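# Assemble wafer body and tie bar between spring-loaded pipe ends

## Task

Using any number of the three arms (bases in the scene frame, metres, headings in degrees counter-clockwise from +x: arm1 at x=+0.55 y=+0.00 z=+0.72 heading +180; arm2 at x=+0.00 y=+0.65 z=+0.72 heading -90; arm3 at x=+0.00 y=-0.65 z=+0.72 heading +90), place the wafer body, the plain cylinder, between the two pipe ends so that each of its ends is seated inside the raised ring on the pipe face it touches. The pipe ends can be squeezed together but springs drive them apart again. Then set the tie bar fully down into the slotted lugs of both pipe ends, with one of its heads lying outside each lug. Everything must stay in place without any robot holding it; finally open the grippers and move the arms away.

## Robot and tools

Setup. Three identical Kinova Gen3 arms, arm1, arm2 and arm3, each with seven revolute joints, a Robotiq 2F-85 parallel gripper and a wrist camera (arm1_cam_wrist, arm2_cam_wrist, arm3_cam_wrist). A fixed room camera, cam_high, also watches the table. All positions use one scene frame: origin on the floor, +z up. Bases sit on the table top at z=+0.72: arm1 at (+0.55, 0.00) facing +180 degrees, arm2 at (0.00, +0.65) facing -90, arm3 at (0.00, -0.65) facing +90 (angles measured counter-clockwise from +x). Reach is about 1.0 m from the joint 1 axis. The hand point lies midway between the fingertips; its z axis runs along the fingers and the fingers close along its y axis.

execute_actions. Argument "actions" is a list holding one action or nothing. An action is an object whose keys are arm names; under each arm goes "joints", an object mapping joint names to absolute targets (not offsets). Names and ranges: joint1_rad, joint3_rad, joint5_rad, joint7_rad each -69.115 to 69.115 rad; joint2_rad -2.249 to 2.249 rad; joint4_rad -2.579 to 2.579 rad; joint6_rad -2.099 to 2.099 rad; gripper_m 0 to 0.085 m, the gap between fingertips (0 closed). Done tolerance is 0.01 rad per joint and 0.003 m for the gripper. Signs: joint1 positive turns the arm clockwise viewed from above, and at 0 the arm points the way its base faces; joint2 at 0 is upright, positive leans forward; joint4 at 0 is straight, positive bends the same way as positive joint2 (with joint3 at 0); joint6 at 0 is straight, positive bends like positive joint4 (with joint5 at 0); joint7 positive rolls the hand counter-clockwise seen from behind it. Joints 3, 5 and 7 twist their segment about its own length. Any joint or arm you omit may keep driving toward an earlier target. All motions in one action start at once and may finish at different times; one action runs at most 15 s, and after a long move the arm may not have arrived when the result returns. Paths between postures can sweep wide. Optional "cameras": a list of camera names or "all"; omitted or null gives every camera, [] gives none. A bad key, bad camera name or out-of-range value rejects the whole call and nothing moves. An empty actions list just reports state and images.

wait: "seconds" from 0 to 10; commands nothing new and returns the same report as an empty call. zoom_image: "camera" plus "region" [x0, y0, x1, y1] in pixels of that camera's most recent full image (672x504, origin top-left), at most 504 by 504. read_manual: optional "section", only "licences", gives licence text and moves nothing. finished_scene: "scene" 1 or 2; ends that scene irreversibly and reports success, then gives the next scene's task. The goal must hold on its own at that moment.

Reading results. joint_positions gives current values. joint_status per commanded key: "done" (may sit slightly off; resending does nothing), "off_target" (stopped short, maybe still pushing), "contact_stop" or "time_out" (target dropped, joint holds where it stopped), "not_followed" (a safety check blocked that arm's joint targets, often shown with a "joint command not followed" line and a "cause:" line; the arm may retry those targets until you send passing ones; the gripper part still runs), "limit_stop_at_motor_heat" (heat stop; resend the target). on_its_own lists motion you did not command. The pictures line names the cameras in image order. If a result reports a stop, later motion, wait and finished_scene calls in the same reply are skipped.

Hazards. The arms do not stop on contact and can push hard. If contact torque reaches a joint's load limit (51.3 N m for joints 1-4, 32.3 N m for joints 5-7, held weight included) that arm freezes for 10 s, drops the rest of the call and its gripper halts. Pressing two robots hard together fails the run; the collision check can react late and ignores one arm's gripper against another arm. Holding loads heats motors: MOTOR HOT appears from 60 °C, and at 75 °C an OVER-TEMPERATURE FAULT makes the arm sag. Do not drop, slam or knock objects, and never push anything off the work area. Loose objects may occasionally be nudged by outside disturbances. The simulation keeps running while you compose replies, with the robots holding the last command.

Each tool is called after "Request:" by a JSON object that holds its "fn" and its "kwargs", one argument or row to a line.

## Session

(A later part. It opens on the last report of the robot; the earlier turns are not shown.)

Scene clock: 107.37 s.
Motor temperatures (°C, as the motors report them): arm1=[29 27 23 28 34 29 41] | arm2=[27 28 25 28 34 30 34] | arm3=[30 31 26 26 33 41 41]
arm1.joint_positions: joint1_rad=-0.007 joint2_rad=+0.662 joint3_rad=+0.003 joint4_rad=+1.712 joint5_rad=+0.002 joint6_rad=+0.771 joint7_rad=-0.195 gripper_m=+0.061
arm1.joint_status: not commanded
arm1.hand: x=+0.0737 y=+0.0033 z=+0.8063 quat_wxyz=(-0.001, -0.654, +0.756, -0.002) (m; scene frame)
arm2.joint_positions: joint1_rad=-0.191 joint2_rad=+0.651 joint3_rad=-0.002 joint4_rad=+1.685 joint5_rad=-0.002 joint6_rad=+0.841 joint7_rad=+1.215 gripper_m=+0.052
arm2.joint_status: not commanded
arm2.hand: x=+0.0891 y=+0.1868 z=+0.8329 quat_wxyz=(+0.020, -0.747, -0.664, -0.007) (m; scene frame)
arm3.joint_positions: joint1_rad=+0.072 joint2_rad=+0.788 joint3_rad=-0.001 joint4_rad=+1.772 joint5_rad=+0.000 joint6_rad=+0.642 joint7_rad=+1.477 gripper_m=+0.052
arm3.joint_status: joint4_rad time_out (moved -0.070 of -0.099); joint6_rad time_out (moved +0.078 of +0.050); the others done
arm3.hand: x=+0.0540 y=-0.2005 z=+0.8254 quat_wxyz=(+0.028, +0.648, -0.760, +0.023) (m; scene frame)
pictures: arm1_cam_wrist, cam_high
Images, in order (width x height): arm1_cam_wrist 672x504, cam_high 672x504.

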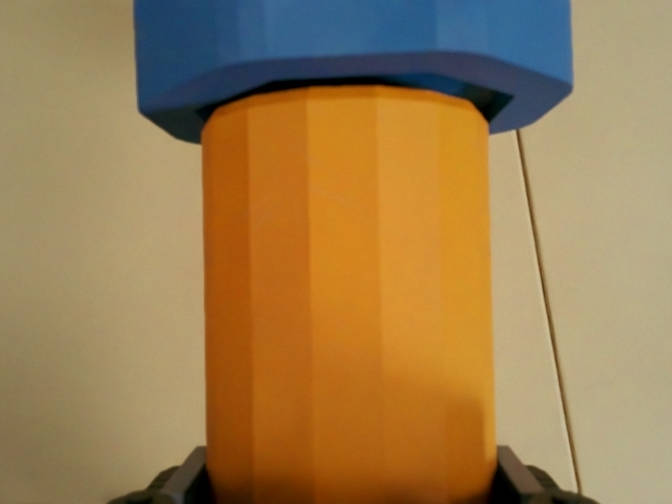

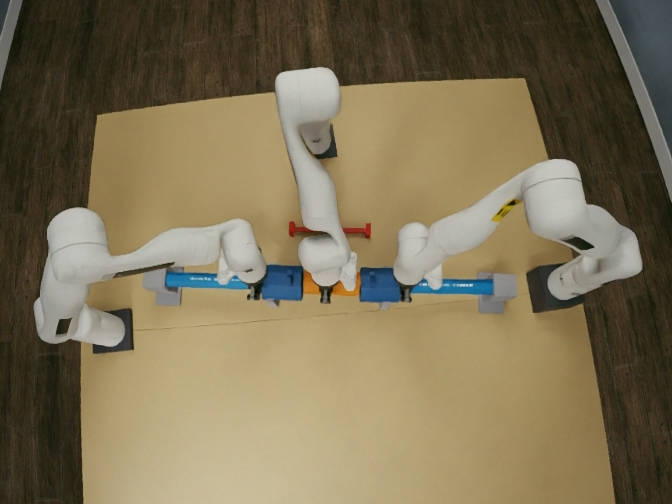

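Request:
{"fn": "execute_actions", "kwargs": {
  "actions": [
    {"arm1":{"joints":{"joint1_rad":-0.01,"joint3_rad":0,"joint5_rad":0,"joint2_rad":0.667,"joint4_rad":1.703,"joint6_rad":0.771,"joint7_rad":-0.175}},"arm3":{"joints":{"joint2_rad":0.751,"joint4_rad":1.84,"joint6_rad":0.562}}}
  ],
  "cameras": ["arm1_cam_wrist"]
}}

Request:
{"fn": "execute_actions", "kwargs": {
  "actions": [
    {"arm3":{"joints":{"joint1_rad":0.074,"joint2_rad":0.784,"joint4_rad":1.744,"joint6_rad":0.614}}}
  ],
  "cameras": ["arm1_cam_wrist","cam_high"]
}}

Request:
{"fn": "zoom_image", "kwargs": {
  "camera": "cam_high",
  "region": [230, 230, 430, 330]
}}

Scene clock: 108.33 s.
Motor temperatures (°C, as the motors report them): arm1=[29 27 23 28 34 29 41] | arm2=[27 28 25 28 34 30 34] | arm3=[30 31 26 26 33 41 41]
arm1.joint_positions: joint1_rad=-0.010 joint2_rad=+0.669 joint3_rad=+0.000 joint4_rad=+1.704 joint5_rad=+0.000 joint6_rad=+0.771 joint7_rad=-0.175 gripper_m=+0.061
arm1.joint_status: all done
arm1.hand: x=+0.0706 y=-0.0005 z=+0.8051 quat_wxyz=(-0.003, -0.663, +0.748, -0.003) (m; scene frame)
arm2.joint_positions: joint1_rad=-0.191 joint2_rad=+0.651 joint3_rad=-0.002 joint4_rad=+1.685 joint5_rad=-0.002 joint6_rad=+0.841 joint7_rad=+1.215 gripper_m=+0.052
arm2.joint_status: not commanded
arm2.hand: x=+0.0891 y=+0.1868 z=+0.8329 quat_wxyz=(+0.020, -0.747, -0.664, -0.007) (m; scene frame)
arm3.joint_positions: joint1_rad=+0.072 joint2_rad=+0.753 joint3_rad=-0.001 joint4_rad=+1.843 joint5_rad=+0.000 joint6_rad=+0.564 joint7_rad=+1.476 gripper_m=+0.052
arm3.joint_status: all done
arm3.hand: x=+0.0535 y=-0.2072 z=+0.8290 quat_wxyz=(+0.013, +0.648, -0.761, +0.008) (m; scene frame)
pictures: arm1_cam_wrist
Images, in order (width x height): arm1_cam_wrist 672x504.

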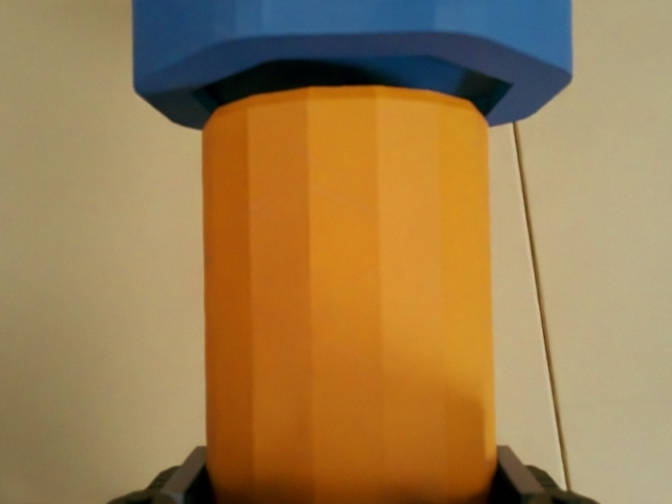

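Scene clock: 110.70 s.
Motor temperatures (°C, as the motors report them): arm1=[29 27 23 28 34 29 41] | arm2=[27 28 25 28 34 30 34] | arm3=[30 31 26 26 33 41 41]
arm1.joint_positions: joint1_rad=-0.007 joint2_rad=+0.668 joint3_rad=+0.004 joint4_rad=+1.704 joint5_rad=+0.002 joint6_rad=+0.772 joint7_rad=-0.175 gripper_m=+0.061
arm1.joint_status: not commanded
arm1.hand: x=+0.0710 y=+0.0033 z=+0.8053 quat_wxyz=(-0.001, -0.661, +0.750, -0.002) (m; scene frame)
arm2.joint_positions: joint1_rad=-0.191 joint2_rad=+0.651 joint3_rad=-0.002 joint4_rad=+1.685 joint5_rad=-0.002 joint6_rad=+0.841 joint7_rad=+1.215 gripper_m=+0.052
arm2.joint_status: not commanded
arm2.hand: x=+0.0891 y=+0.1868 z=+0.8329 quat_wxyz=(+0.020, -0.747, -0.664, -0.007) (m; scene frame)
arm3.joint_positions: joint1_rad=+0.072 joint2_rad=+0.787 joint3_rad=-0.001 joint4_rad=+1.772 joint5_rad=+0.000 joint6_rad=+0.642 joint7_rad=+1.477 gripper_m=+0.052
arm3.joint_status: joint4_rad time_out (moved -0.070 of -0.099); joint6_rad time_out (moved +0.078 of +0.050); the others done
arm3.hand: x=+0.0539 y=-0.2003 z=+0.8254 quat_wxyz=(+0.028, +0.648, -0.760, +0.023) (m; scene frame)
pictures: arm1_cam_wrist, cam_high
Images, in order (width x height): arm1_cam_wrist 672x504, cam_high 672x504.

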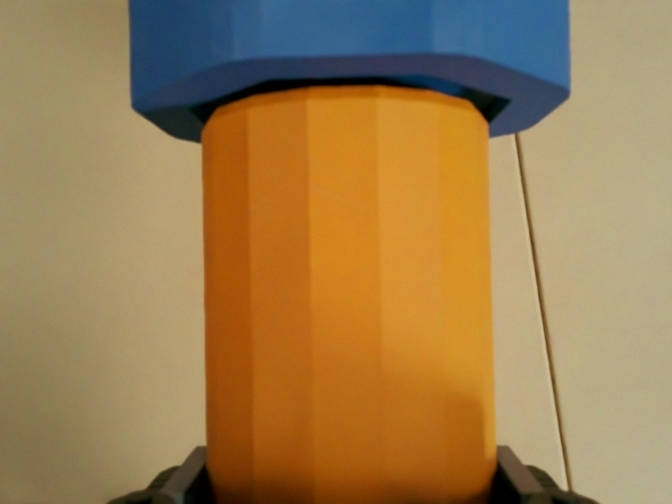

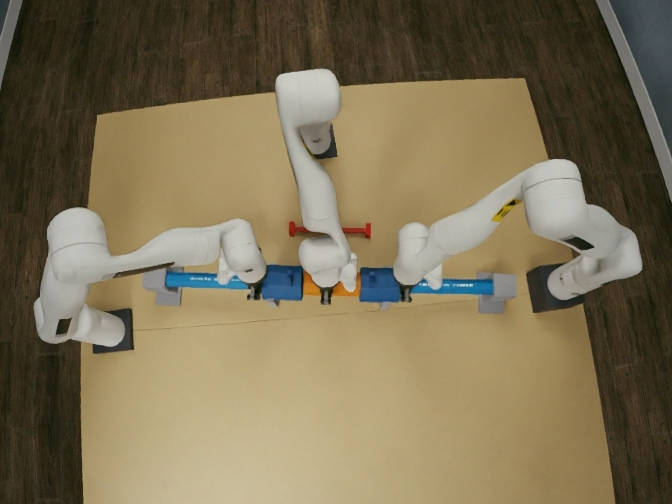

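Region (230, 230, 430, 330) of cam_high's 672x504 image, scaled by 2.520, with more detail than that image has.

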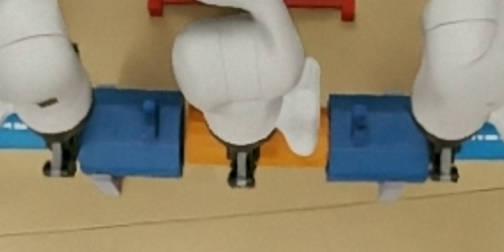

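Request:
{"fn": "execute_actions", "kwargs": {
  "actions": [
    {"arm1":{"joints":{"joint1_rad":0.02,"joint3_rad":0,"joint5_rad":0,"joint7_rad":-0.145}},"arm3":{"joints":{"joint1_rad":0.075,"joint2_rad":0.815,"joint4_rad":1.662,"joint6_rad":0.665}}}
  ],
  "cameras": ["arm1_cam_wrist","cam_high"]
}}

Request:
{"fn": "zoom_image", "kwargs": {
  "camera": "cam_high",
  "region": [230, 230, 430, 330]
}}

Scene clock: 113.30 s.
Motor temperatures (°C, as the motors report them): arm1=[29 27 23 28 34 29 41] | arm2=[27 28 25 28 34 30 34] | arm3=[30 31 26 26 33 41 41]
arm1.joint_positions: joint1_rad=+0.020 joint2_rad=+0.668 joint3_rad=+0.000 joint4_rad=+1.705 joint5_rad=-0.001 joint6_rad=+0.772 joint7_rad=-0.146 gripper_m=+0.061
arm1.joint_status: all done
arm1.hand: x=+0.0715 y=+0.0133 z=+0.8050 quat_wxyz=(-0.002, -0.663, +0.749, -0.004) (m; scene frame)
arm2.joint_positions: joint1_rad=-0.192 joint2_rad=+0.651 joint3_rad=-0.003 joint4_rad=+1.690 joint5_rad=-0.003 joint6_rad=+0.846 joint7_rad=+1.215 gripper_m=+0.052
arm2.joint_status: not commanded
arm2.hand: x=+0.0896 y=+0.1908 z=+0.8320 quat_wxyz=(+0.024, -0.747, -0.665, -0.010) (m; scene frame)
arm3.joint_positions: joint1_rad=+0.073 joint2_rad=+0.816 joint3_rad=-0.001 joint4_rad=+1.705 joint5_rad=+0.000 joint6_rad=+0.711 joint7_rad=+1.477 gripper_m=+0.052
arm3.joint_status: joint4_rad time_out (moved -0.067 of -0.110); joint6_rad time_out (moved +0.069 of +0.023); the others done
arm3.hand: x=+0.0545 y=-0.1914 z=+0.8244 quat_wxyz=(+0.038, +0.648, -0.760, +0.034) (m; scene frame)
pictures: arm1_cam_wrist, cam_high
Images, in order (width x height): arm1_cam_wrist 672x504, cam_high 672x504.

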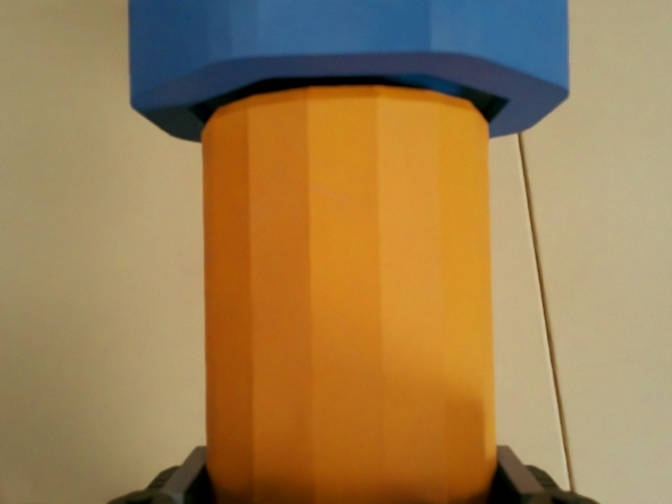

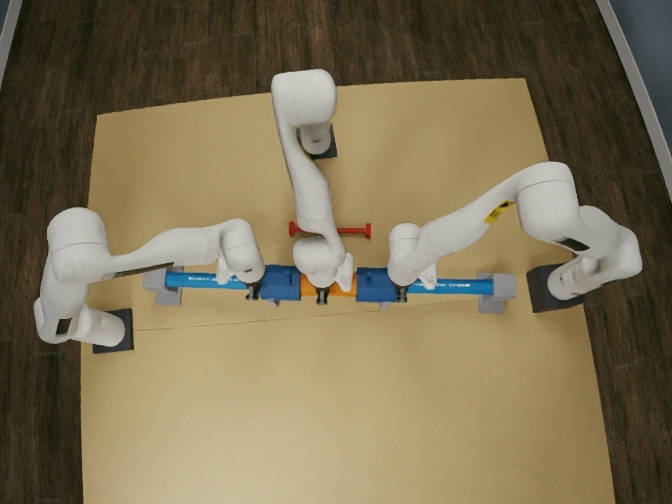

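Region (230, 230, 430, 330) of cam_high's 672x504 image, scaled by 2.520, with more detail than that image has.

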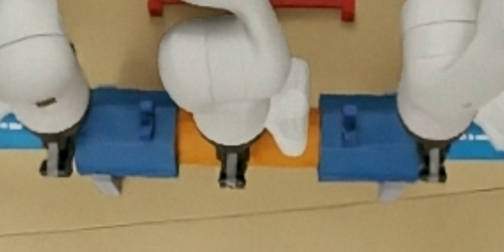

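Request:
{"fn": "execute_actions", "kwargs": {
  "actions": [
    {"arm1":{"joints":{"joint2_rad":0.676,"joint4_rad":1.704,"joint6_rad":0.762}},"arm3":{"joints":{"joint2_rad":0.79,"joint4_rad":1.76,"joint6_rad":0.63}}}
  ],
  "cameras": []
}}

Request:
{"fn": "execute_actions", "kwargs": {
  "actions": [
    {"arm3":{"joints":{"joint1_rad":0.075,"joint2_rad":0.815,"joint4_rad":1.662,"joint6_rad":0.665}}}
  ],
  "cameras": ["arm1_cam_wrist","cam_high"]
}}

Scene clock: 114.23 s.
Motor temperatures (°C, as the motors report them): arm1=[29 27 23 28 34 29 41] | arm2=[27 28 25 28 34 30 34] | arm3=[30 31 26 26 33 41 41]
arm1.joint_positions: joint1_rad=+0.018 joint2_rad=+0.677 joint3_rad=-0.002 joint4_rad=+1.704 joint5_rad=-0.001 joint6_rad=+0.762 joint7_rad=-0.145 gripper_m=+0.061
arm1.joint_status: all done
arm1.hand: x=+0.0700 y=+0.0114 z=+0.8010 quat_wxyz=(-0.004, -0.664, +0.748, -0.004) (m; scene frame)
arm2.joint_positions: joint1_rad=-0.192 joint2_rad=+0.652 joint3_rad=-0.003 joint4_rad=+1.687 joint5_rad=-0.002 joint6_rad=+0.843 joint7_rad=+1.215 gripper_m=+0.052
arm2.joint_status: not commanded
arm2.hand: x=+0.0893 y=+0.1889 z=+0.8320 quat_wxyz=(+0.022, -0.747, -0.664, -0.009) (m; scene frame)
arm3.joint_positions: joint1_rad=+0.073 joint2_rad=+0.793 joint3_rad=-0.001 joint4_rad=+1.764 joint5_rad=+0.000 joint6_rad=+0.633 joint7_rad=+1.476 gripper_m=+0.052
arm3.joint_status: all done
arm3.hand: x=+0.0542 y=-0.1946 z=+0.8240 quat_wxyz=(+0.024, +0.648, -0.761, +0.019) (m; scene frame)
pictures: none
No camera images: the call's "cameras" was empty. Leave "cameras" out to get every camera's image.

Scene clock: 116.67 s.
Motor temperatures (°C, as the motors report them): arm1=[29 27 23 28 34 29 41] | arm2=[27 28 25 28 34 30 34] | arm3=[30 31 26 26 33 41 41]
arm1.joint_positions: joint1_rad=+0.020 joint2_rad=+0.677 joint3_rad=+0.000 joint4_rad=+1.705 joint5_rad=-0.001 joint6_rad=+0.763 joint7_rad=-0.146 gripper_m=+0.061
arm1.joint_status: not commanded
arm1.hand: x=+0.0704 y=+0.0133 z=+0.8009 quat_wxyz=(-0.003, -0.663, +0.749, -0.003) (m; scene frame)
arm2.joint_positions: joint1_rad=-0.192 joint2_rad=+0.651 joint3_rad=-0.003 joint4_rad=+1.689 joint5_rad=-0.003 joint6_rad=+0.845 joint7_rad=+1.215 gripper_m=+0.052
arm2.joint_status: not commanded
arm2.hand: x=+0.0898 y=+0.1907 z=+0.8320 quat_wxyz=(+0.023, -0.747, -0.665, -0.010) (m; scene frame)
arm3.joint_positions: joint1_rad=+0.072 joint2_rad=+0.817 joint3_rad=-0.002 joint4_rad=+1.705 joint5_rad=+0.000 joint6_rad=+0.711 joint7_rad=+1.477 gripper_m=+0.052
arm3.joint_status: joint4_rad time_out (moved -0.059 of -0.102); joint6_rad time_out (moved +0.077 of +0.032); the others done
arm3.hand: x=+0.0540 y=-0.1915 z=+0.8239 quat_wxyz=(+0.039, +0.648, -0.760, +0.034) (m; scene frame)
pictures: arm1_cam_wrist, cam_high
Images, in order (width x height): arm1_cam_wrist 672x504, cam_high 672x504.

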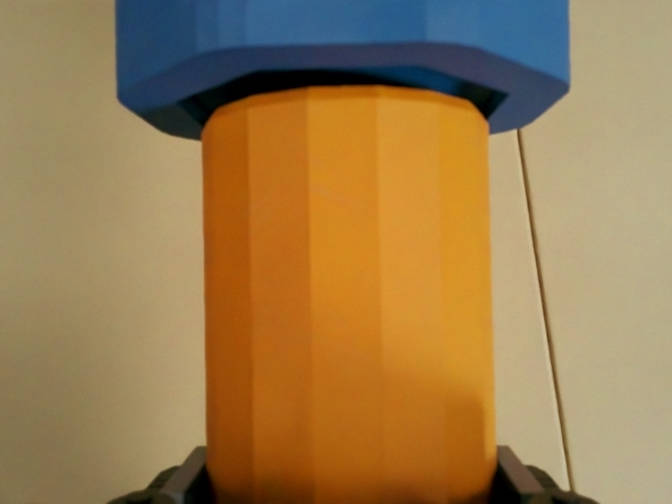

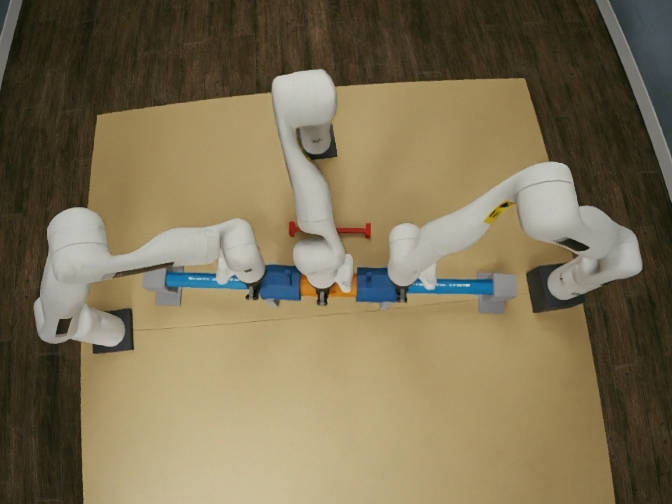

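Request:
{"fn": "execute_actions", "kwargs": {
  "actions": [
    {"arm1":{"joints":{"joint2_rad":0.659,"joint4_rad":1.702,"joint6_rad":0.781}},"arm3":{"joints":{"joint2_rad":0.79,"joint4_rad":1.76,"joint6_rad":0.63}}}
  ],
  "cameras": []
}}

Request:
{"fn": "execute_actions", "kwargs": {
  "actions": [
    {"arm3":{"joints":{"joint1_rad":0.075,"joint2_rad":0.815,"joint4_rad":1.662,"joint6_rad":0.665}}}
  ],
  "cameras": ["arm1_cam_wrist","cam_high"]
}}

Scene clock: 117.57 s.
Motor temperatures (°C, as the motors report them): arm1=[29 27 23 28 34 29 41] | arm2=[27 28 25 28 34 30 34] | arm3=[30 31 26 26 33 41 41]
arm1.joint_positions: joint1_rad=+0.020 joint2_rad=+0.661 joint3_rad=+0.000 joint4_rad=+1.703 joint5_rad=+0.000 joint6_rad=+0.781 joint7_rad=-0.145 gripper_m=+0.061
arm1.joint_status: all done
arm1.hand: x=+0.0717 y=+0.0138 z=+0.8090 quat_wxyz=(-0.002, -0.663, +0.748, -0.003) (m; scene frame)
arm2.joint_positions: joint1_rad=-0.191 joint2_rad=+0.653 joint3_rad=-0.002 joint4_rad=+1.686 joint5_rad=-0.002 joint6_rad=+0.840 joint7_rad=+1.215 gripper_m=+0.052
arm2.joint_status: not commanded
arm2.hand: x=+0.0892 y=+0.1871 z=+0.8320 quat_wxyz=(+0.020, -0.747, -0.664, -0.007) (m; scene frame)
arm3.joint_positions: joint1_rad=+0.072 joint2_rad=+0.793 joint3_rad=-0.001 joint4_rad=+1.764 joint5_rad=+0.000 joint6_rad=+0.633 joint7_rad=+1.476 gripper_m=+0.052
arm3.joint_status: all done
arm3.hand: x=+0.0542 y=-0.1946 z=+0.8241 quat_wxyz=(+0.024, +0.648, -0.761, +0.019) (m; scene frame)
pictures: none
No camera images: the call's "cameras" was empty. Leave "cameras" out to get every camera's image.

Scene clock: 119.97 s.
Motor temperatures (°C, as the motors report them): arm1=[29 27 23 28 34 29 41] | arm2=[27 28 25 28 34 30 34] | arm3=[30 31 26 26 33 41 41]
arm1.joint_positions: joint1_rad=+0.020 joint2_rad=+0.661 joint3_rad=+0.000 joint4_rad=+1.703 joint5_rad=+0.000 joint6_rad=+0.781 joint7_rad=-0.145 gripper_m=+0.061
arm1.joint_status: not commanded
arm1.hand: x=+0.0717 y=+0.0139 z=+0.8091 quat_wxyz=(-0.002, -0.663, +0.748, -0.003) (m; scene frame)
arm2.joint_positions: joint1_rad=-0.191 joint2_rad=+0.653 joint3_rad=-0.002 joint4_rad=+1.686 joint5_rad=-0.002 joint6_rad=+0.840 joint7_rad=+1.215 gripper_m=+0.052
arm2.joint_status: not commanded
arm2.hand: x=+0.0892 y=+0.1872 z=+0.8319 quat_wxyz=(+0.020, -0.747, -0.664, -0.007) (m; scene frame)
arm3.joint_positions: joint1_rad=+0.072 joint2_rad=+0.819 joint3_rad=-0.002 joint4_rad=+1.699 joint5_rad=+0.000 joint6_rad=+0.703 joint7_rad=+1.477 gripper_m=+0.052
arm3.joint_status: joint4_rad time_out (moved -0.065 of -0.102); joint6_rad time_out (moved +0.069 of +0.032); the others done
arm3.hand: x=+0.0543 y=-0.1864 z=+0.8234 quat_wxyz=(+0.035, +0.648, -0.760, +0.030) (m; scene frame)
pictures: arm1_cam_wrist, cam_high
Images, in order (width x height): arm1_cam_wrist 672x504, cam_high 672x504.

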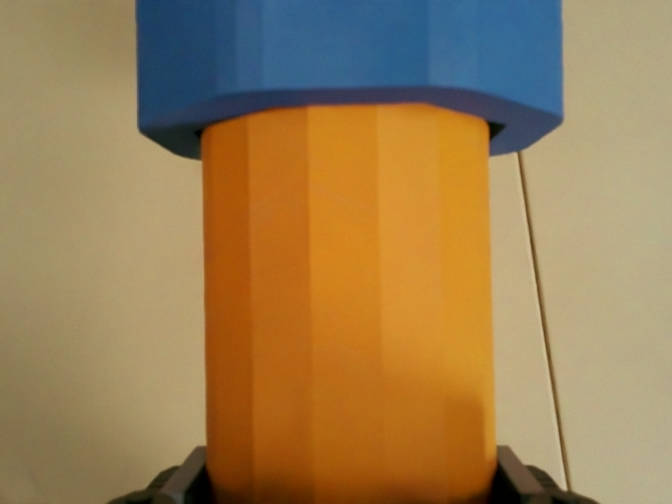

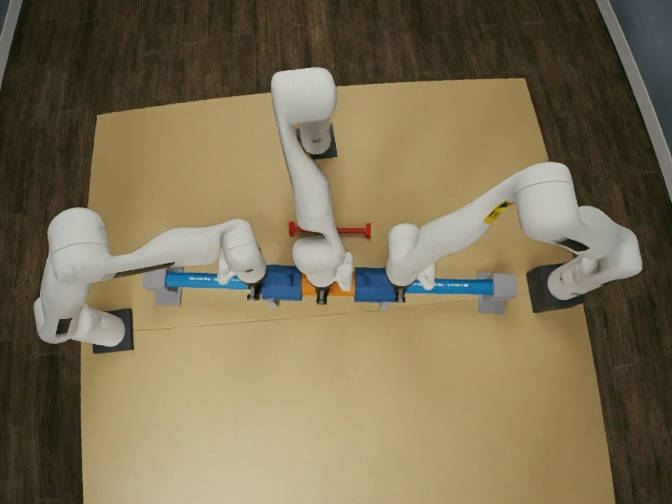

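Request:
{"fn": "execute_actions", "kwargs": {
  "actions": [
    {"arm1":{"joints":{"gripper_m":0.085}}}
  ],
  "cameras": []
}}

Request:
{"fn": "execute_actions", "kwargs": {
  "actions": [
    {"arm1":{"joints":{"joint2_rad":0.484,"joint4_rad":1.496,"joint6_rad":1.163}}}
  ],
  "cameras": []
}}

Request:
{"fn": "execute_actions", "kwargs": {
  "actions": [
    {"arm1":{"joints":{"joint1_rad":0,"joint7_rad":2.976,"joint2_rad":0.087,"joint4_rad":2.06,"joint6_rad":0.995,"gripper_m":0.04}}}
  ],
  "cameras": ["arm1_cam_wrist","cam_high"]
}}

Request:
{"fn": "execute_actions", "kwargs": {
  "actions": [
    {"arm1":{"joints":{"joint2_rad":0.575,"joint4_rad":2.338,"joint6_rad":0.229}}}
  ],
  "cameras": ["arm1_cam_wrist"]
}}

Request:
{"fn": "execute_actions", "kwargs": {
  "actions": [
    {"arm1":{"joints":{"gripper_m":0.0}}}
  ],
  "cameras": []
}}

Request:
{"fn": "execute_actions", "kwargs": {
  "actions": [
    {"arm1":{"joints":{"joint2_rad":0.087,"joint4_rad":2.06,"joint6_rad":0.995}}}
  ],
  "cameras": []
}}

Request:
{"fn": "execute_actions", "kwargs": {
  "actions": [
    {"arm1":{"joints":{"joint1_rad":0.067,"joint7_rad":3.043,"joint2_rad":0.47,"joint4_rad":1.518,"joint6_rad":1.154}}}
  ],
  "cameras": ["arm1_cam_wrist","cam_high"]
}}

Request:
{"fn": "zoom_image", "kwargs": {
  "camera": "cam_high",
  "region": [230, 230, 430, 330]
}}

Scene clock: 121.20 s.
Motor temperatures (°C, as the motors report them): arm1=[29 27 23 28 34 29 41] | arm2=[27 28 25 28 34 30 34] | arm3=[30 31 26 26 33 41 41]
arm1.joint_positions: joint1_rad=+0.020 joint2_rad=+0.659 joint3_rad=+0.000 joint4_rad=+1.702 joint5_rad=+0.000 joint6_rad=+0.781 joint7_rad=-0.145 gripper_m=+0.085
arm1.joint_status: all done
arm1.hand: x=+0.0710 y=+0.0139 z=+0.8100 quat_wxyz=(-0.003, -0.663, +0.748, -0.002) (m; scene frame)
arm2.joint_positions: joint1_rad=-0.191 joint2_rad=+0.653 joint3_rad=-0.002 joint4_rad=+1.685 joint5_rad=-0.002 joint6_rad=+0.840 joint7_rad=+1.215 gripper_m=+0.052
arm2.joint_status: not commanded
arm2.hand: x=+0.0892 y=+0.1870 z=+0.8319 quat_wxyz=(+0.020, -0.747, -0.664, -0.007) (m; scene frame)
arm3.joint_positions: joint1_rad=+0.072 joint2_rad=+0.819 joint3_rad=-0.002 joint4_rad=+1.699 joint5_rad=+0.000 joint6_rad=+0.703 joint7_rad=+1.477 gripper_m=+0.052
arm3.joint_status: not commanded
arm3.hand: x=+0.0543 y=-0.1863 z=+0.8234 quat_wxyz=(+0.035, +0.648, -0.760, +0.030) (m; scene frame)
pictures: none
No camera images: the call's "cameras" was empty. Leave "cameras" out to get every camera's image.

Scene clock: 122.40 s.
Motor temperatures (°C, as the motors report them): arm1=[29 27 23 28 34 29 41] | arm2=[27 28 25 28 34 30 34] | arm3=[30 31 26 26 33 41 41]
arm1.joint_positions: joint1_rad=+0.020 joint2_rad=+0.484 joint3_rad=+0.000 joint4_rad=+1.496 joint5_rad=+0.000 joint6_rad=+1.163 joint7_rad=-0.145 gripper_m=+0.085
arm1.joint_status: all done
arm1.hand: x=+0.0663 y=+0.0148 z=+0.9480 quat_wxyz=(-0.003, -0.663, +0.748, -0.003) (m; scene frame)
arm2.joint_positions: joint1_rad=-0.191 joint2_rad=+0.653 joint3_rad=-0.002 joint4_rad=+1.685 joint5_rad=-0.002 joint6_rad=+0.840 joint7_rad=+1.215 gripper_m=+0.052
arm2.joint_status: not commanded
arm2.hand: x=+0.0892 y=+0.1870 z=+0.8319 quat_wxyz=(+0.020, -0.747, -0.664, -0.007) (m; scene frame)
arm3.joint_positions: joint1_rad=+0.072 joint2_rad=+0.819 joint3_rad=-0.002 joint4_rad=+1.699 joint5_rad=+0.000 joint6_rad=+0.703 joint7_rad=+1.477 gripper_m=+0.052
arm3.joint_status: not commanded
arm3.hand: x=+0.0543 y=-0.1863 z=+0.8234 quat_wxyz=(+0.035, +0.648, -0.760, +0.030) (m; scene frame)
pictures: none
No camera images: the call's "cameras" was empty. Leave "cameras" out to get every camera's image.

Scene clock: 125.53 s.
Motor temperatures (°C, as the motors report them): arm1=[29 27 23 28 34 29 41] | arm2=[27 28 25 28 34 30 34] | arm3=[30 31 26 26 33 41 41]
arm1.joint_positions: joint1_rad=+0.000 joint2_rad=+0.087 joint3_rad=+0.000 joint4_rad=+2.060 joint5_rad=+0.000 joint6_rad=+0.995 joint7_rad=+2.976 gripper_m=+0.040
arm1.joint_status: all done
arm1.hand: x=+0.2496 y=+0.0133 z=+0.9482 quat_wxyz=(-0.002, -0.749, -0.663, +0.003) (m; scene frame)
arm2.joint_positions: joint1_rad=-0.191 joint2_rad=+0.653 joint3_rad=-0.002 joint4_rad=+1.685 joint5_rad=-0.002 joint6_rad=+0.840 joint7_rad=+1.215 gripper_m=+0.052
arm2.joint_status: not commanded
arm2.hand: x=+0.0892 y=+0.1870 z=+0.8319 quat_wxyz=(+0.020, -0.747, -0.664, -0.007) (m; scene frame)
arm3.joint_positions: joint1_rad=+0.072 joint2_rad=+0.819 joint3_rad=-0.002 joint4_rad=+1.699 joint5_rad=+0.000 joint6_rad=+0.703 joint7_rad=+1.477 gripper_m=+0.052
arm3.joint_status: not commanded
arm3.hand: x=+0.0543 y=-0.1863 z=+0.8234 quat_wxyz=(+0.035, +0.648, -0.760, +0.030) (m; scene frame)
pictures: arm1_cam_wrist, cam_high
Images, in order (width x height): arm1_cam_wrist 672x504, cam_high 672x504.

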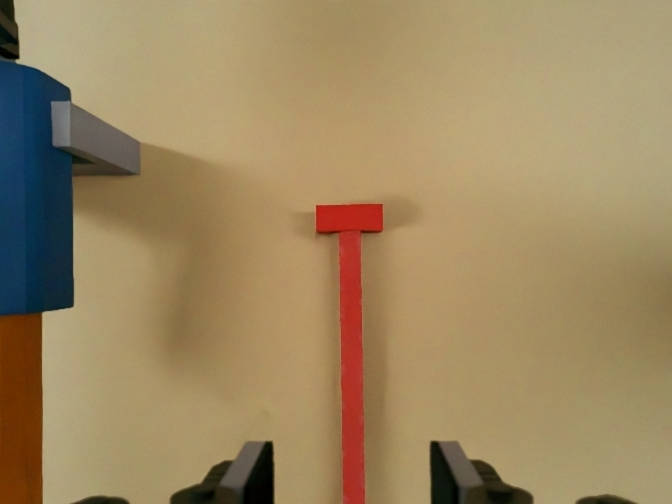

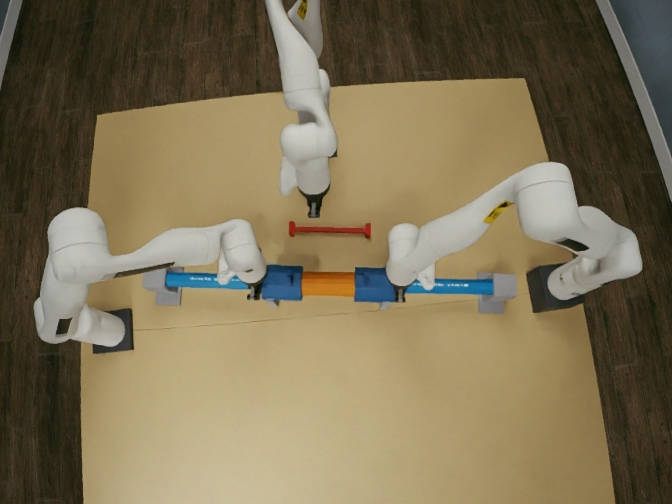

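Scene clock: 127.23 s.
Motor temperatures (°C, as the motors report them): arm1=[29 27 23 28 34 29 41] | arm2=[27 28 25 28 34 30 34] | arm3=[30 31 26 26 33 41 41]
arm1.joint_positions: joint1_rad=+0.000 joint2_rad=+0.575 joint3_rad=+0.000 joint4_rad=+2.338 joint5_rad=+0.000 joint6_rad=+0.229 joint7_rad=+2.976 gripper_m=+0.040
arm1.joint_status: all done
arm1.hand: x=+0.2492 y=+0.0117 z=+0.7473 quat_wxyz=(-0.002, -0.749, -0.663, +0.003) (m; scene frame)
arm2.joint_positions: joint1_rad=-0.191 joint2_rad=+0.653 joint3_rad=-0.002 joint4_rad=+1.685 joint5_rad=-0.002 joint6_rad=+0.840 joint7_rad=+1.215 gripper_m=+0.052
arm2.joint_status: not commanded
arm2.hand: x=+0.0892 y=+0.1870 z=+0.8319 quat_wxyz=(+0.020, -0.747, -0.664, -0.007) (m; scene frame)
arm3.joint_positions: joint1_rad=+0.072 joint2_rad=+0.819 joint3_rad=-0.002 joint4_rad=+1.699 joint5_rad=+0.000 joint6_rad=+0.703 joint7_rad=+1.477 gripper_m=+0.052
arm3.joint_status: not commanded
arm3.hand: x=+0.0543 y=-0.1863 z=+0.8234 quat_wxyz=(+0.035, +0.648, -0.760, +0.030) (m; scene frame)
pictures: arm1_cam_wrist
Images, in order (width x height): arm1_cam_wrist 672x504.

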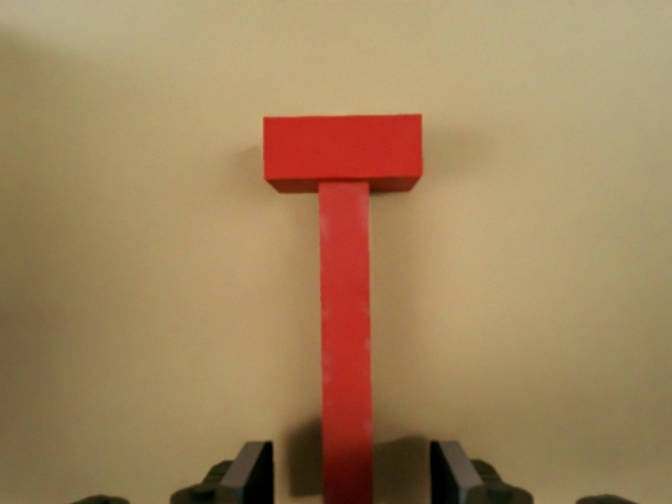

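Scene clock: 128.03 s.
Motor temperatures (°C, as the motors report them): arm1=[29 27 23 28 34 29 41] | arm2=[27 28 25 28 34 30 34] | arm3=[30 31 26 26 33 41 41]
arm1.joint_positions: joint1_rad=+0.000 joint2_rad=+0.574 joint3_rad=+0.000 joint4_rad=+2.338 joint5_rad=+0.000 joint6_rad=+0.229 joint7_rad=+2.976 gripper_m=+0.009
arm1.joint_status: gripper_m off_target (ended at +0.009, target +0.000)
arm1.hand: x=+0.2492 y=+0.0117 z=+0.7476 quat_wxyz=(-0.002, -0.749, -0.663, +0.003) (m; scene frame)
arm2.joint_positions: joint1_rad=-0.191 joint2_rad=+0.653 joint3_rad=-0.002 joint4_rad=+1.685 joint5_rad=-0.002 joint6_rad=+0.840 joint7_rad=+1.215 gripper_m=+0.052
arm2.joint_status: not commanded
arm2.hand: x=+0.0892 y=+0.1870 z=+0.8319 quat_wxyz=(+0.020, -0.747, -0.664, -0.007) (m; scene frame)
arm3.joint_positions: joint1_rad=+0.072 joint2_rad=+0.819 joint3_rad=-0.002 joint4_rad=+1.699 joint5_rad=+0.000 joint6_rad=+0.703 joint7_rad=+1.477 gripper_m=+0.052
arm3.joint_status: not commanded
arm3.hand: x=+0.0543 y=-0.1863 z=+0.8234 quat_wxyz=(+0.035, +0.648, -0.760, +0.030) (m; scene frame)
pictures: none
No camera images: the call's "cameras" was empty. Leave "cameras" out to get every camera's image.

Scene clock: 129.73 s.
Motor temperatures (°C, as the motors report them): arm1=[29 27 23 28 34 29 41] | arm2=[27 28 25 28 34 30 34] | arm3=[30 31 26 26 33 41 41]
arm1.joint_positions: joint1_rad=+0.000 joint2_rad=+0.088 joint3_rad=+0.000 joint4_rad=+2.061 joint5_rad=+0.000 joint6_rad=+0.995 joint7_rad=+2.976 gripper_m=+0.009
arm1.joint_status: all done
arm1.hand: x=+0.2500 y=+0.0133 z=+0.9478 quat_wxyz=(-0.003, -0.749, -0.663, +0.003) (m; scene frame)
arm2.joint_positions: joint1_rad=-0.191 joint2_rad=+0.653 joint3_rad=-0.002 joint4_rad=+1.685 joint5_rad=-0.002 joint6_rad=+0.840 joint7_rad=+1.215 gripper_m=+0.052
arm2.joint_status: not commanded
arm2.hand: x=+0.0892 y=+0.1870 z=+0.8319 quat_wxyz=(+0.020, -0.747, -0.664, -0.007) (m; scene frame)
arm3.joint_positions: joint1_rad=+0.072 joint2_rad=+0.819 joint3_rad=-0.002 joint4_rad=+1.699 joint5_rad=+0.000 joint6_rad=+0.703 joint7_rad=+1.477 gripper_m=+0.052
arm3.joint_status: not commanded
arm3.hand: x=+0.0543 y=-0.1863 z=+0.8234 quat_wxyz=(+0.035, +0.648, -0.760, +0.030) (m; scene frame)
pictures: none
No camera images: the call's "cameras" was empty. Leave "cameras" out to get every camera's image.

Scene clock: 131.50 s.
Motor temperatures (°C, as the motors report them): arm1=[29 27 23 28 34 29 41] | arm2=[27 28 25 28 34 30 34] | arm3=[30 31 26 26 33 41 41]
arm1.joint_positions: joint1_rad=+0.067 joint2_rad=+0.471 joint3_rad=+0.000 joint4_rad=+1.519 joint5_rad=+0.000 joint6_rad=+1.154 joint7_rad=+3.043 gripper_m=+0.009
arm1.joint_status: all done
arm1.hand: x=+0.0737 y=+0.0374 z=+0.9477 quat_wxyz=(-0.003, -0.749, -0.663, +0.003) (m; scene frame)
arm2.joint_positions: joint1_rad=-0.191 joint2_rad=+0.653 joint3_rad=-0.002 joint4_rad=+1.685 joint5_rad=-0.002 joint6_rad=+0.840 joint7_rad=+1.215 gripper_m=+0.052
arm2.joint_status: not commanded
arm2.hand: x=+0.0892 y=+0.1870 z=+0.8319 quat_wxyz=(+0.020, -0.747, -0.664, -0.007) (m; scene frame)
arm3.joint_positions: joint1_rad=+0.072 joint2_rad=+0.819 joint3_rad=-0.002 joint4_rad=+1.699 joint5_rad=+0.000 joint6_rad=+0.703 joint7_rad=+1.477 gripper_m=+0.052
arm3.joint_status: not commanded
arm3.hand: x=+0.0543 y=-0.1863 z=+0.8234 quat_wxyz=(+0.035, +0.648, -0.760, +0.030) (m; scene frame)
pictures: arm1_cam_wrist, cam_high
Images, in order (width x height): arm1_cam_wrist 672x504, cam_high 672x504.

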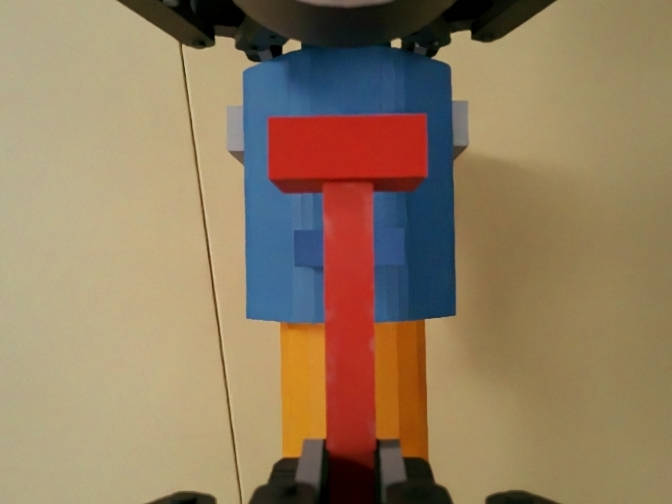

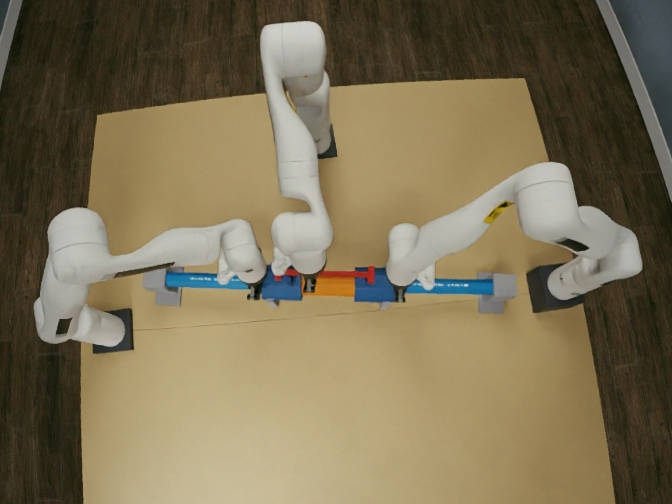

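Region (230, 230, 430, 330) of cam_high's 672x504 image, scaled by 2.520, with more detail than that image has.

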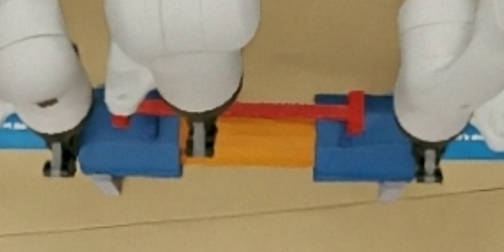

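Request:
{"fn": "execute_actions", "kwargs": {
  "actions": [
    {"arm1":{"joints":{"joint1_rad":0.061,"joint7_rad":3.037,"joint2_rad":0.511,"joint4_rad":1.583,"joint6_rad":1.048}}}
  ],
  "cameras": ["arm1_cam_wrist"]
}}

Request:
{"fn": "execute_actions", "kwargs": {
  "actions": [
    {"arm1":{"joints":{"joint2_rad":0.543,"joint4_rad":1.6216,"joint6_rad":0.977}}}
  ],
  "cameras": ["arm1_cam_wrist","cam_high"]
}}

Request:
{"fn": "zoom_image", "kwargs": {
  "camera": "cam_high",
  "region": [230, 230, 430, 330]
}}

Scene clock: 132.40 s.
Motor temperatures (°C, as the motors report them): arm1=[29 27 23 28 34 29 41] | arm2=[27 28 25 28 34 30 34] | arm3=[30 31 26 26 33 41 41]
arm1.joint_positions: joint1_rad=+0.062 joint2_rad=+0.508 joint3_rad=+0.000 joint4_rad=+1.582 joint5_rad=+0.000 joint6_rad=+1.049 joint7_rad=+3.037 gripper_m=+0.009
arm1.joint_status: all done
arm1.hand: x=+0.0727 y=+0.0346 z=+0.9119 quat_wxyz=(-0.002, -0.749, -0.663, +0.004) (m; scene frame)
arm2.joint_positions: joint1_rad=-0.191 joint2_rad=+0.653 joint3_rad=-0.002 joint4_rad=+1.685 joint5_rad=-0.002 joint6_rad=+0.840 joint7_rad=+1.215 gripper_m=+0.052
arm2.joint_status: not commanded
arm2.hand: x=+0.0892 y=+0.1870 z=+0.8319 quat_wxyz=(+0.020, -0.747, -0.664, -0.007) (m; scene frame)
arm3.joint_positions: joint1_rad=+0.072 joint2_rad=+0.819 joint3_rad=-0.002 joint4_rad=+1.699 joint5_rad=+0.000 joint6_rad=+0.703 joint7_rad=+1.477 gripper_m=+0.052
arm3.joint_status: not commanded
arm3.hand: x=+0.0543 y=-0.1863 z=+0.8234 quat_wxyz=(+0.035, +0.648, -0.760, +0.030) (m; scene frame)
pictures: arm1_cam_wrist
Images, in order (width x height): arm1_cam_wrist 672x504.

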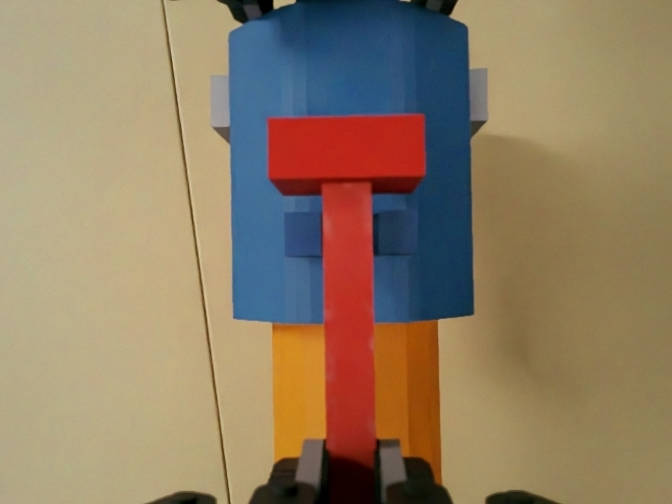

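Scene clock: 134.50 s.
Motor temperatures (°C, as the motors report them): arm1=[29 27 23 28 34 29 41] | arm2=[27 28 25 28 34 30 34] | arm3=[30 31 26 26 33 41 41]
arm1.joint_positions: joint1_rad=+0.062 joint2_rad=+0.512 joint3_rad=+0.000 joint4_rad=+1.616 joint5_rad=-0.001 joint6_rad=+0.989 joint7_rad=+3.037 gripper_m=+0.009
arm1.joint_status: joint2_rad time_out (moved +0.004 of +0.035); joint6_rad time_out (moved -0.060 of -0.072); the others done
arm1.hand: x=+0.0701 y=+0.0344 z=+0.9012 quat_wxyz=(+0.006, -0.749, -0.662, +0.013) (m; scene frame)
arm2.joint_positions: joint1_rad=-0.191 joint2_rad=+0.653 joint3_rad=-0.002 joint4_rad=+1.686 joint5_rad=-0.001 joint6_rad=+0.840 joint7_rad=+1.215 gripper_m=+0.052
arm2.joint_status: not commanded
arm2.hand: x=+0.0886 y=+0.1871 z=+0.8319 quat_wxyz=(+0.021, -0.747, -0.664, -0.007) (m; scene frame)
arm3.joint_positions: joint1_rad=+0.072 joint2_rad=+0.819 joint3_rad=-0.002 joint4_rad=+1.699 joint5_rad=+0.000 joint6_rad=+0.703 joint7_rad=+1.477 gripper_m=+0.052
arm3.joint_status: not commanded
arm3.hand: x=+0.0543 y=-0.1863 z=+0.8234 quat_wxyz=(+0.035, +0.648, -0.760, +0.030) (m; scene frame)
pictures: arm1_cam_wrist, cam_high
Images, in order (width x height): arm1_cam_wrist 672x504, cam_high 672x504.

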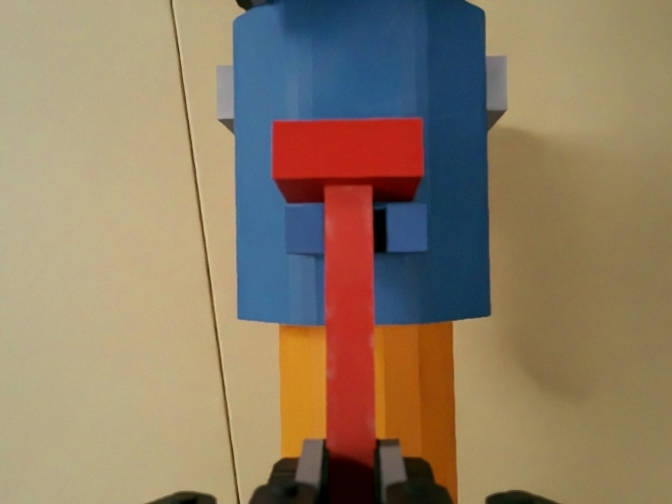

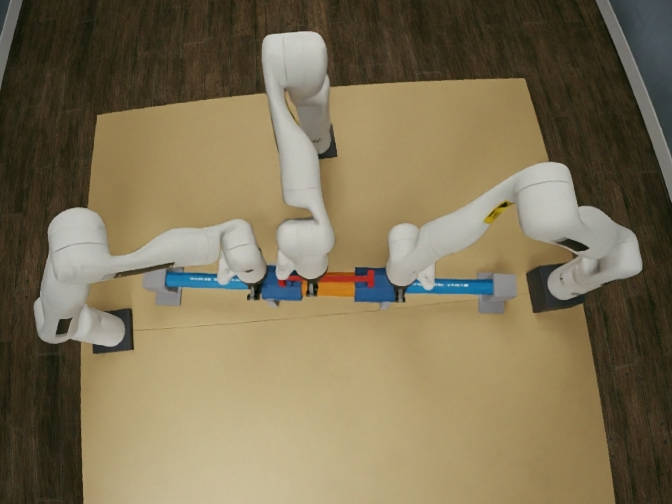

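Region (230, 230, 430, 330) of cam_high's 672x504 image, scaled by 2.520, with more detail than that image has.

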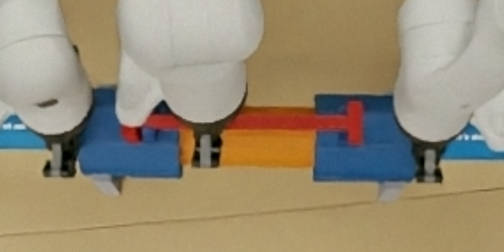

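Request:
{"fn": "execute_actions", "kwargs": {
  "actions": [
    {"arm1":{"joints":{"joint2_rad":0.199,"joint4_rad":1.922,"joint6_rad":1.021}}}
  ],
  "cameras": []
}}

Request:
{"fn": "execute_actions", "kwargs": {
  "actions": [
    {"arm1":{"joints":{"joint1_rad":-0.078,"joint7_rad":-0.243}}}
  ],
  "cameras": []
}}

Request:
{"fn": "execute_actions", "kwargs": {
  "actions": [
    {"arm1":{"joints":{"joint2_rad":0.487,"joint4_rad":1.49,"joint6_rad":1.165}}}
  ],
  "cameras": ["arm1_cam_wrist","cam_high"]
}}

Request:
{"fn": "zoom_image", "kwargs": {
  "camera": "cam_high",
  "region": [230, 230, 430, 330]
}}

Scene clock: 136.10 s.
Motor temperatures (°C, as the motors report them): arm1=[29 27 23 28 34 29 41] | arm2=[27 28 25 28 34 30 34] | arm3=[30 31 26 26 33 41 41]
arm1.joint_positions: joint1_rad=+0.061 joint2_rad=+0.200 joint3_rad=+0.000 joint4_rad=+1.923 joint5_rad=+0.000 joint6_rad=+1.021 joint7_rad=+3.037 gripper_m=+0.009
arm1.joint_status: all done
arm1.hand: x=+0.2003 y=+0.0325 z=+0.9478 quat_wxyz=(-0.003, -0.749, -0.663, +0.003) (m; scene frame)
arm2.joint_positions: joint1_rad=-0.191 joint2_rad=+0.653 joint3_rad=-0.002 joint4_rad=+1.685 joint5_rad=-0.002 joint6_rad=+0.839 joint7_rad=+1.215 gripper_m=+0.052
arm2.joint_status: not commanded
arm2.hand: x=+0.0896 y=+0.1869 z=+0.8319 quat_wxyz=(+0.020, -0.747, -0.664, -0.008) (m; scene frame)
arm3.joint_positions: joint1_rad=+0.072 joint2_rad=+0.819 joint3_rad=-0.002 joint4_rad=+1.699 joint5_rad=+0.000 joint6_rad=+0.703 joint7_rad=+1.477 gripper_m=+0.052
arm3.joint_status: not commanded
arm3.hand: x=+0.0542 y=-0.1864 z=+0.8234 quat_wxyz=(+0.035, +0.648, -0.760, +0.030) (m; scene frame)
pictures: none
No camera images: the call's "cameras" was empty. Leave "cameras" out to get every camera's image.

Scene clock: 139.30 s.
Motor temperatures (°C, as the motors report them): arm1=[29 27 23 28 34 29 41] | arm2=[27 28 25 28 34 30 34] | arm3=[30 31 26 26 33 41 41]
arm1.joint_positions: joint1_rad=-0.078 joint2_rad=+0.200 joint3_rad=+0.000 joint4_rad=+1.923 joint5_rad=+0.000 joint6_rad=+1.021 joint7_rad=-0.243 gripper_m=+0.009
arm1.joint_status: all done
arm1.hand: x=+0.1994 y=-0.0164 z=+0.9483 quat_wxyz=(-0.003, -0.663, +0.749, -0.003) (m; scene frame)
arm2.joint_positions: joint1_rad=-0.191 joint2_rad=+0.653 joint3_rad=-0.002 joint4_rad=+1.685 joint5_rad=-0.002 joint6_rad=+0.839 joint7_rad=+1.215 gripper_m=+0.052
arm2.joint_status: not commanded
arm2.hand: x=+0.0896 y=+0.1869 z=+0.8318 quat_wxyz=(+0.020, -0.747, -0.664, -0.008) (m; scene frame)
arm3.joint_positions: joint1_rad=+0.072 joint2_rad=+0.819 joint3_rad=-0.002 joint4_rad=+1.699 joint5_rad=+0.000 joint6_rad=+0.703 joint7_rad=+1.477 gripper_m=+0.052
arm3.joint_status: not commanded
arm3.hand: x=+0.0542 y=-0.1864 z=+0.8234 quat_wxyz=(+0.035, +0.648, -0.760, +0.030) (m; scene frame)
pictures: none
No camera images: the call's "cameras" was empty. Leave "cameras" out to get every camera's image.

Scene clock: 140.90 s.
Motor temperatures (°C, as the motors report them): arm1=[29 27 23 28 34 29 41] | arm2=[27 28 25 29 34 30 34] | arm3=[30 31 26 26 33 41 41]
arm1.joint_positions: joint1_rad=-0.078 joint2_rad=+0.488 joint3_rad=+0.000 joint4_rad=+1.491 joint5_rad=+0.000 joint6_rad=+1.165 joint7_rad=-0.243 gripper_m=+0.009
arm1.joint_status: all done
arm1.hand: x=+0.0658 y=-0.0328 z=+0.9481 quat_wxyz=(-0.003, -0.663, +0.748, -0.003) (m; scene frame)
arm2.joint_positions: joint1_rad=-0.191 joint2_rad=+0.653 joint3_rad=-0.002 joint4_rad=+1.685 joint5_rad=-0.002 joint6_rad=+0.839 joint7_rad=+1.215 gripper_m=+0.052
arm2.joint_status: not commanded
arm2.hand: x=+0.0896 y=+0.1869 z=+0.8319 quat_wxyz=(+0.020, -0.747, -0.664, -0.008) (m; scene frame)
arm3.joint_positions: joint1_rad=+0.072 joint2_rad=+0.819 joint3_rad=-0.002 joint4_rad=+1.699 joint5_rad=+0.000 joint6_rad=+0.703 joint7_rad=+1.477 gripper_m=+0.052
arm3.joint_status: not commanded
arm3.hand: x=+0.0542 y=-0.1864 z=+0.8234 quat_wxyz=(+0.035, +0.648, -0.760, +0.030) (m; scene frame)
pictures: arm1_cam_wrist, cam_high
Images, in order (width x height): arm1_cam_wrist 672x504, cam_high 672x504.

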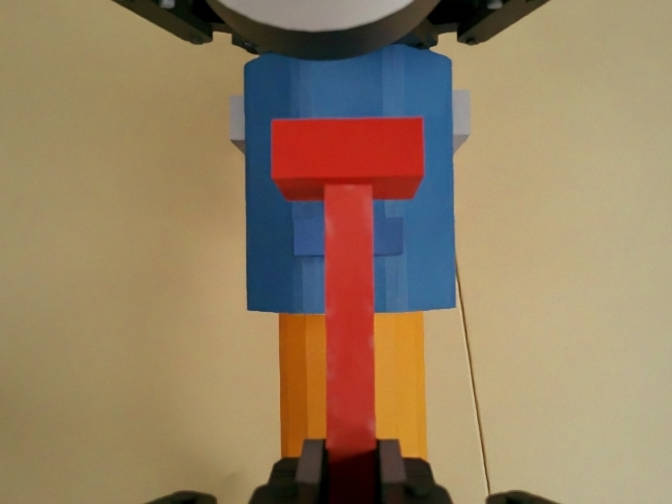

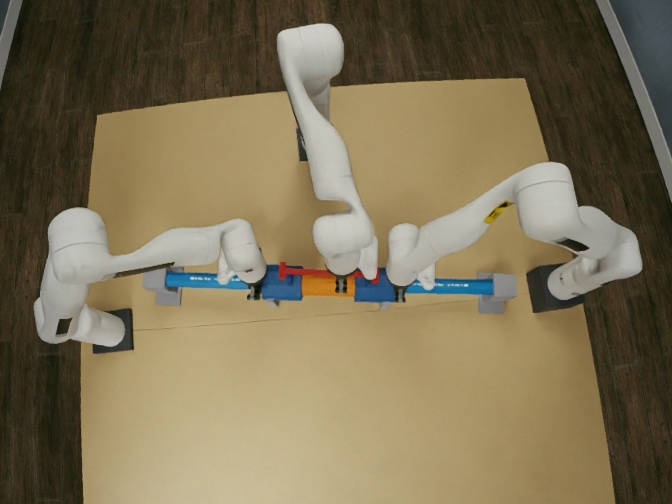

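Region (230, 230, 430, 330) of cam_high's 672x504 image, scaled by 2.520, with more detail than that image has.

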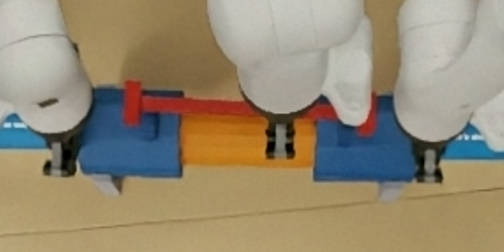

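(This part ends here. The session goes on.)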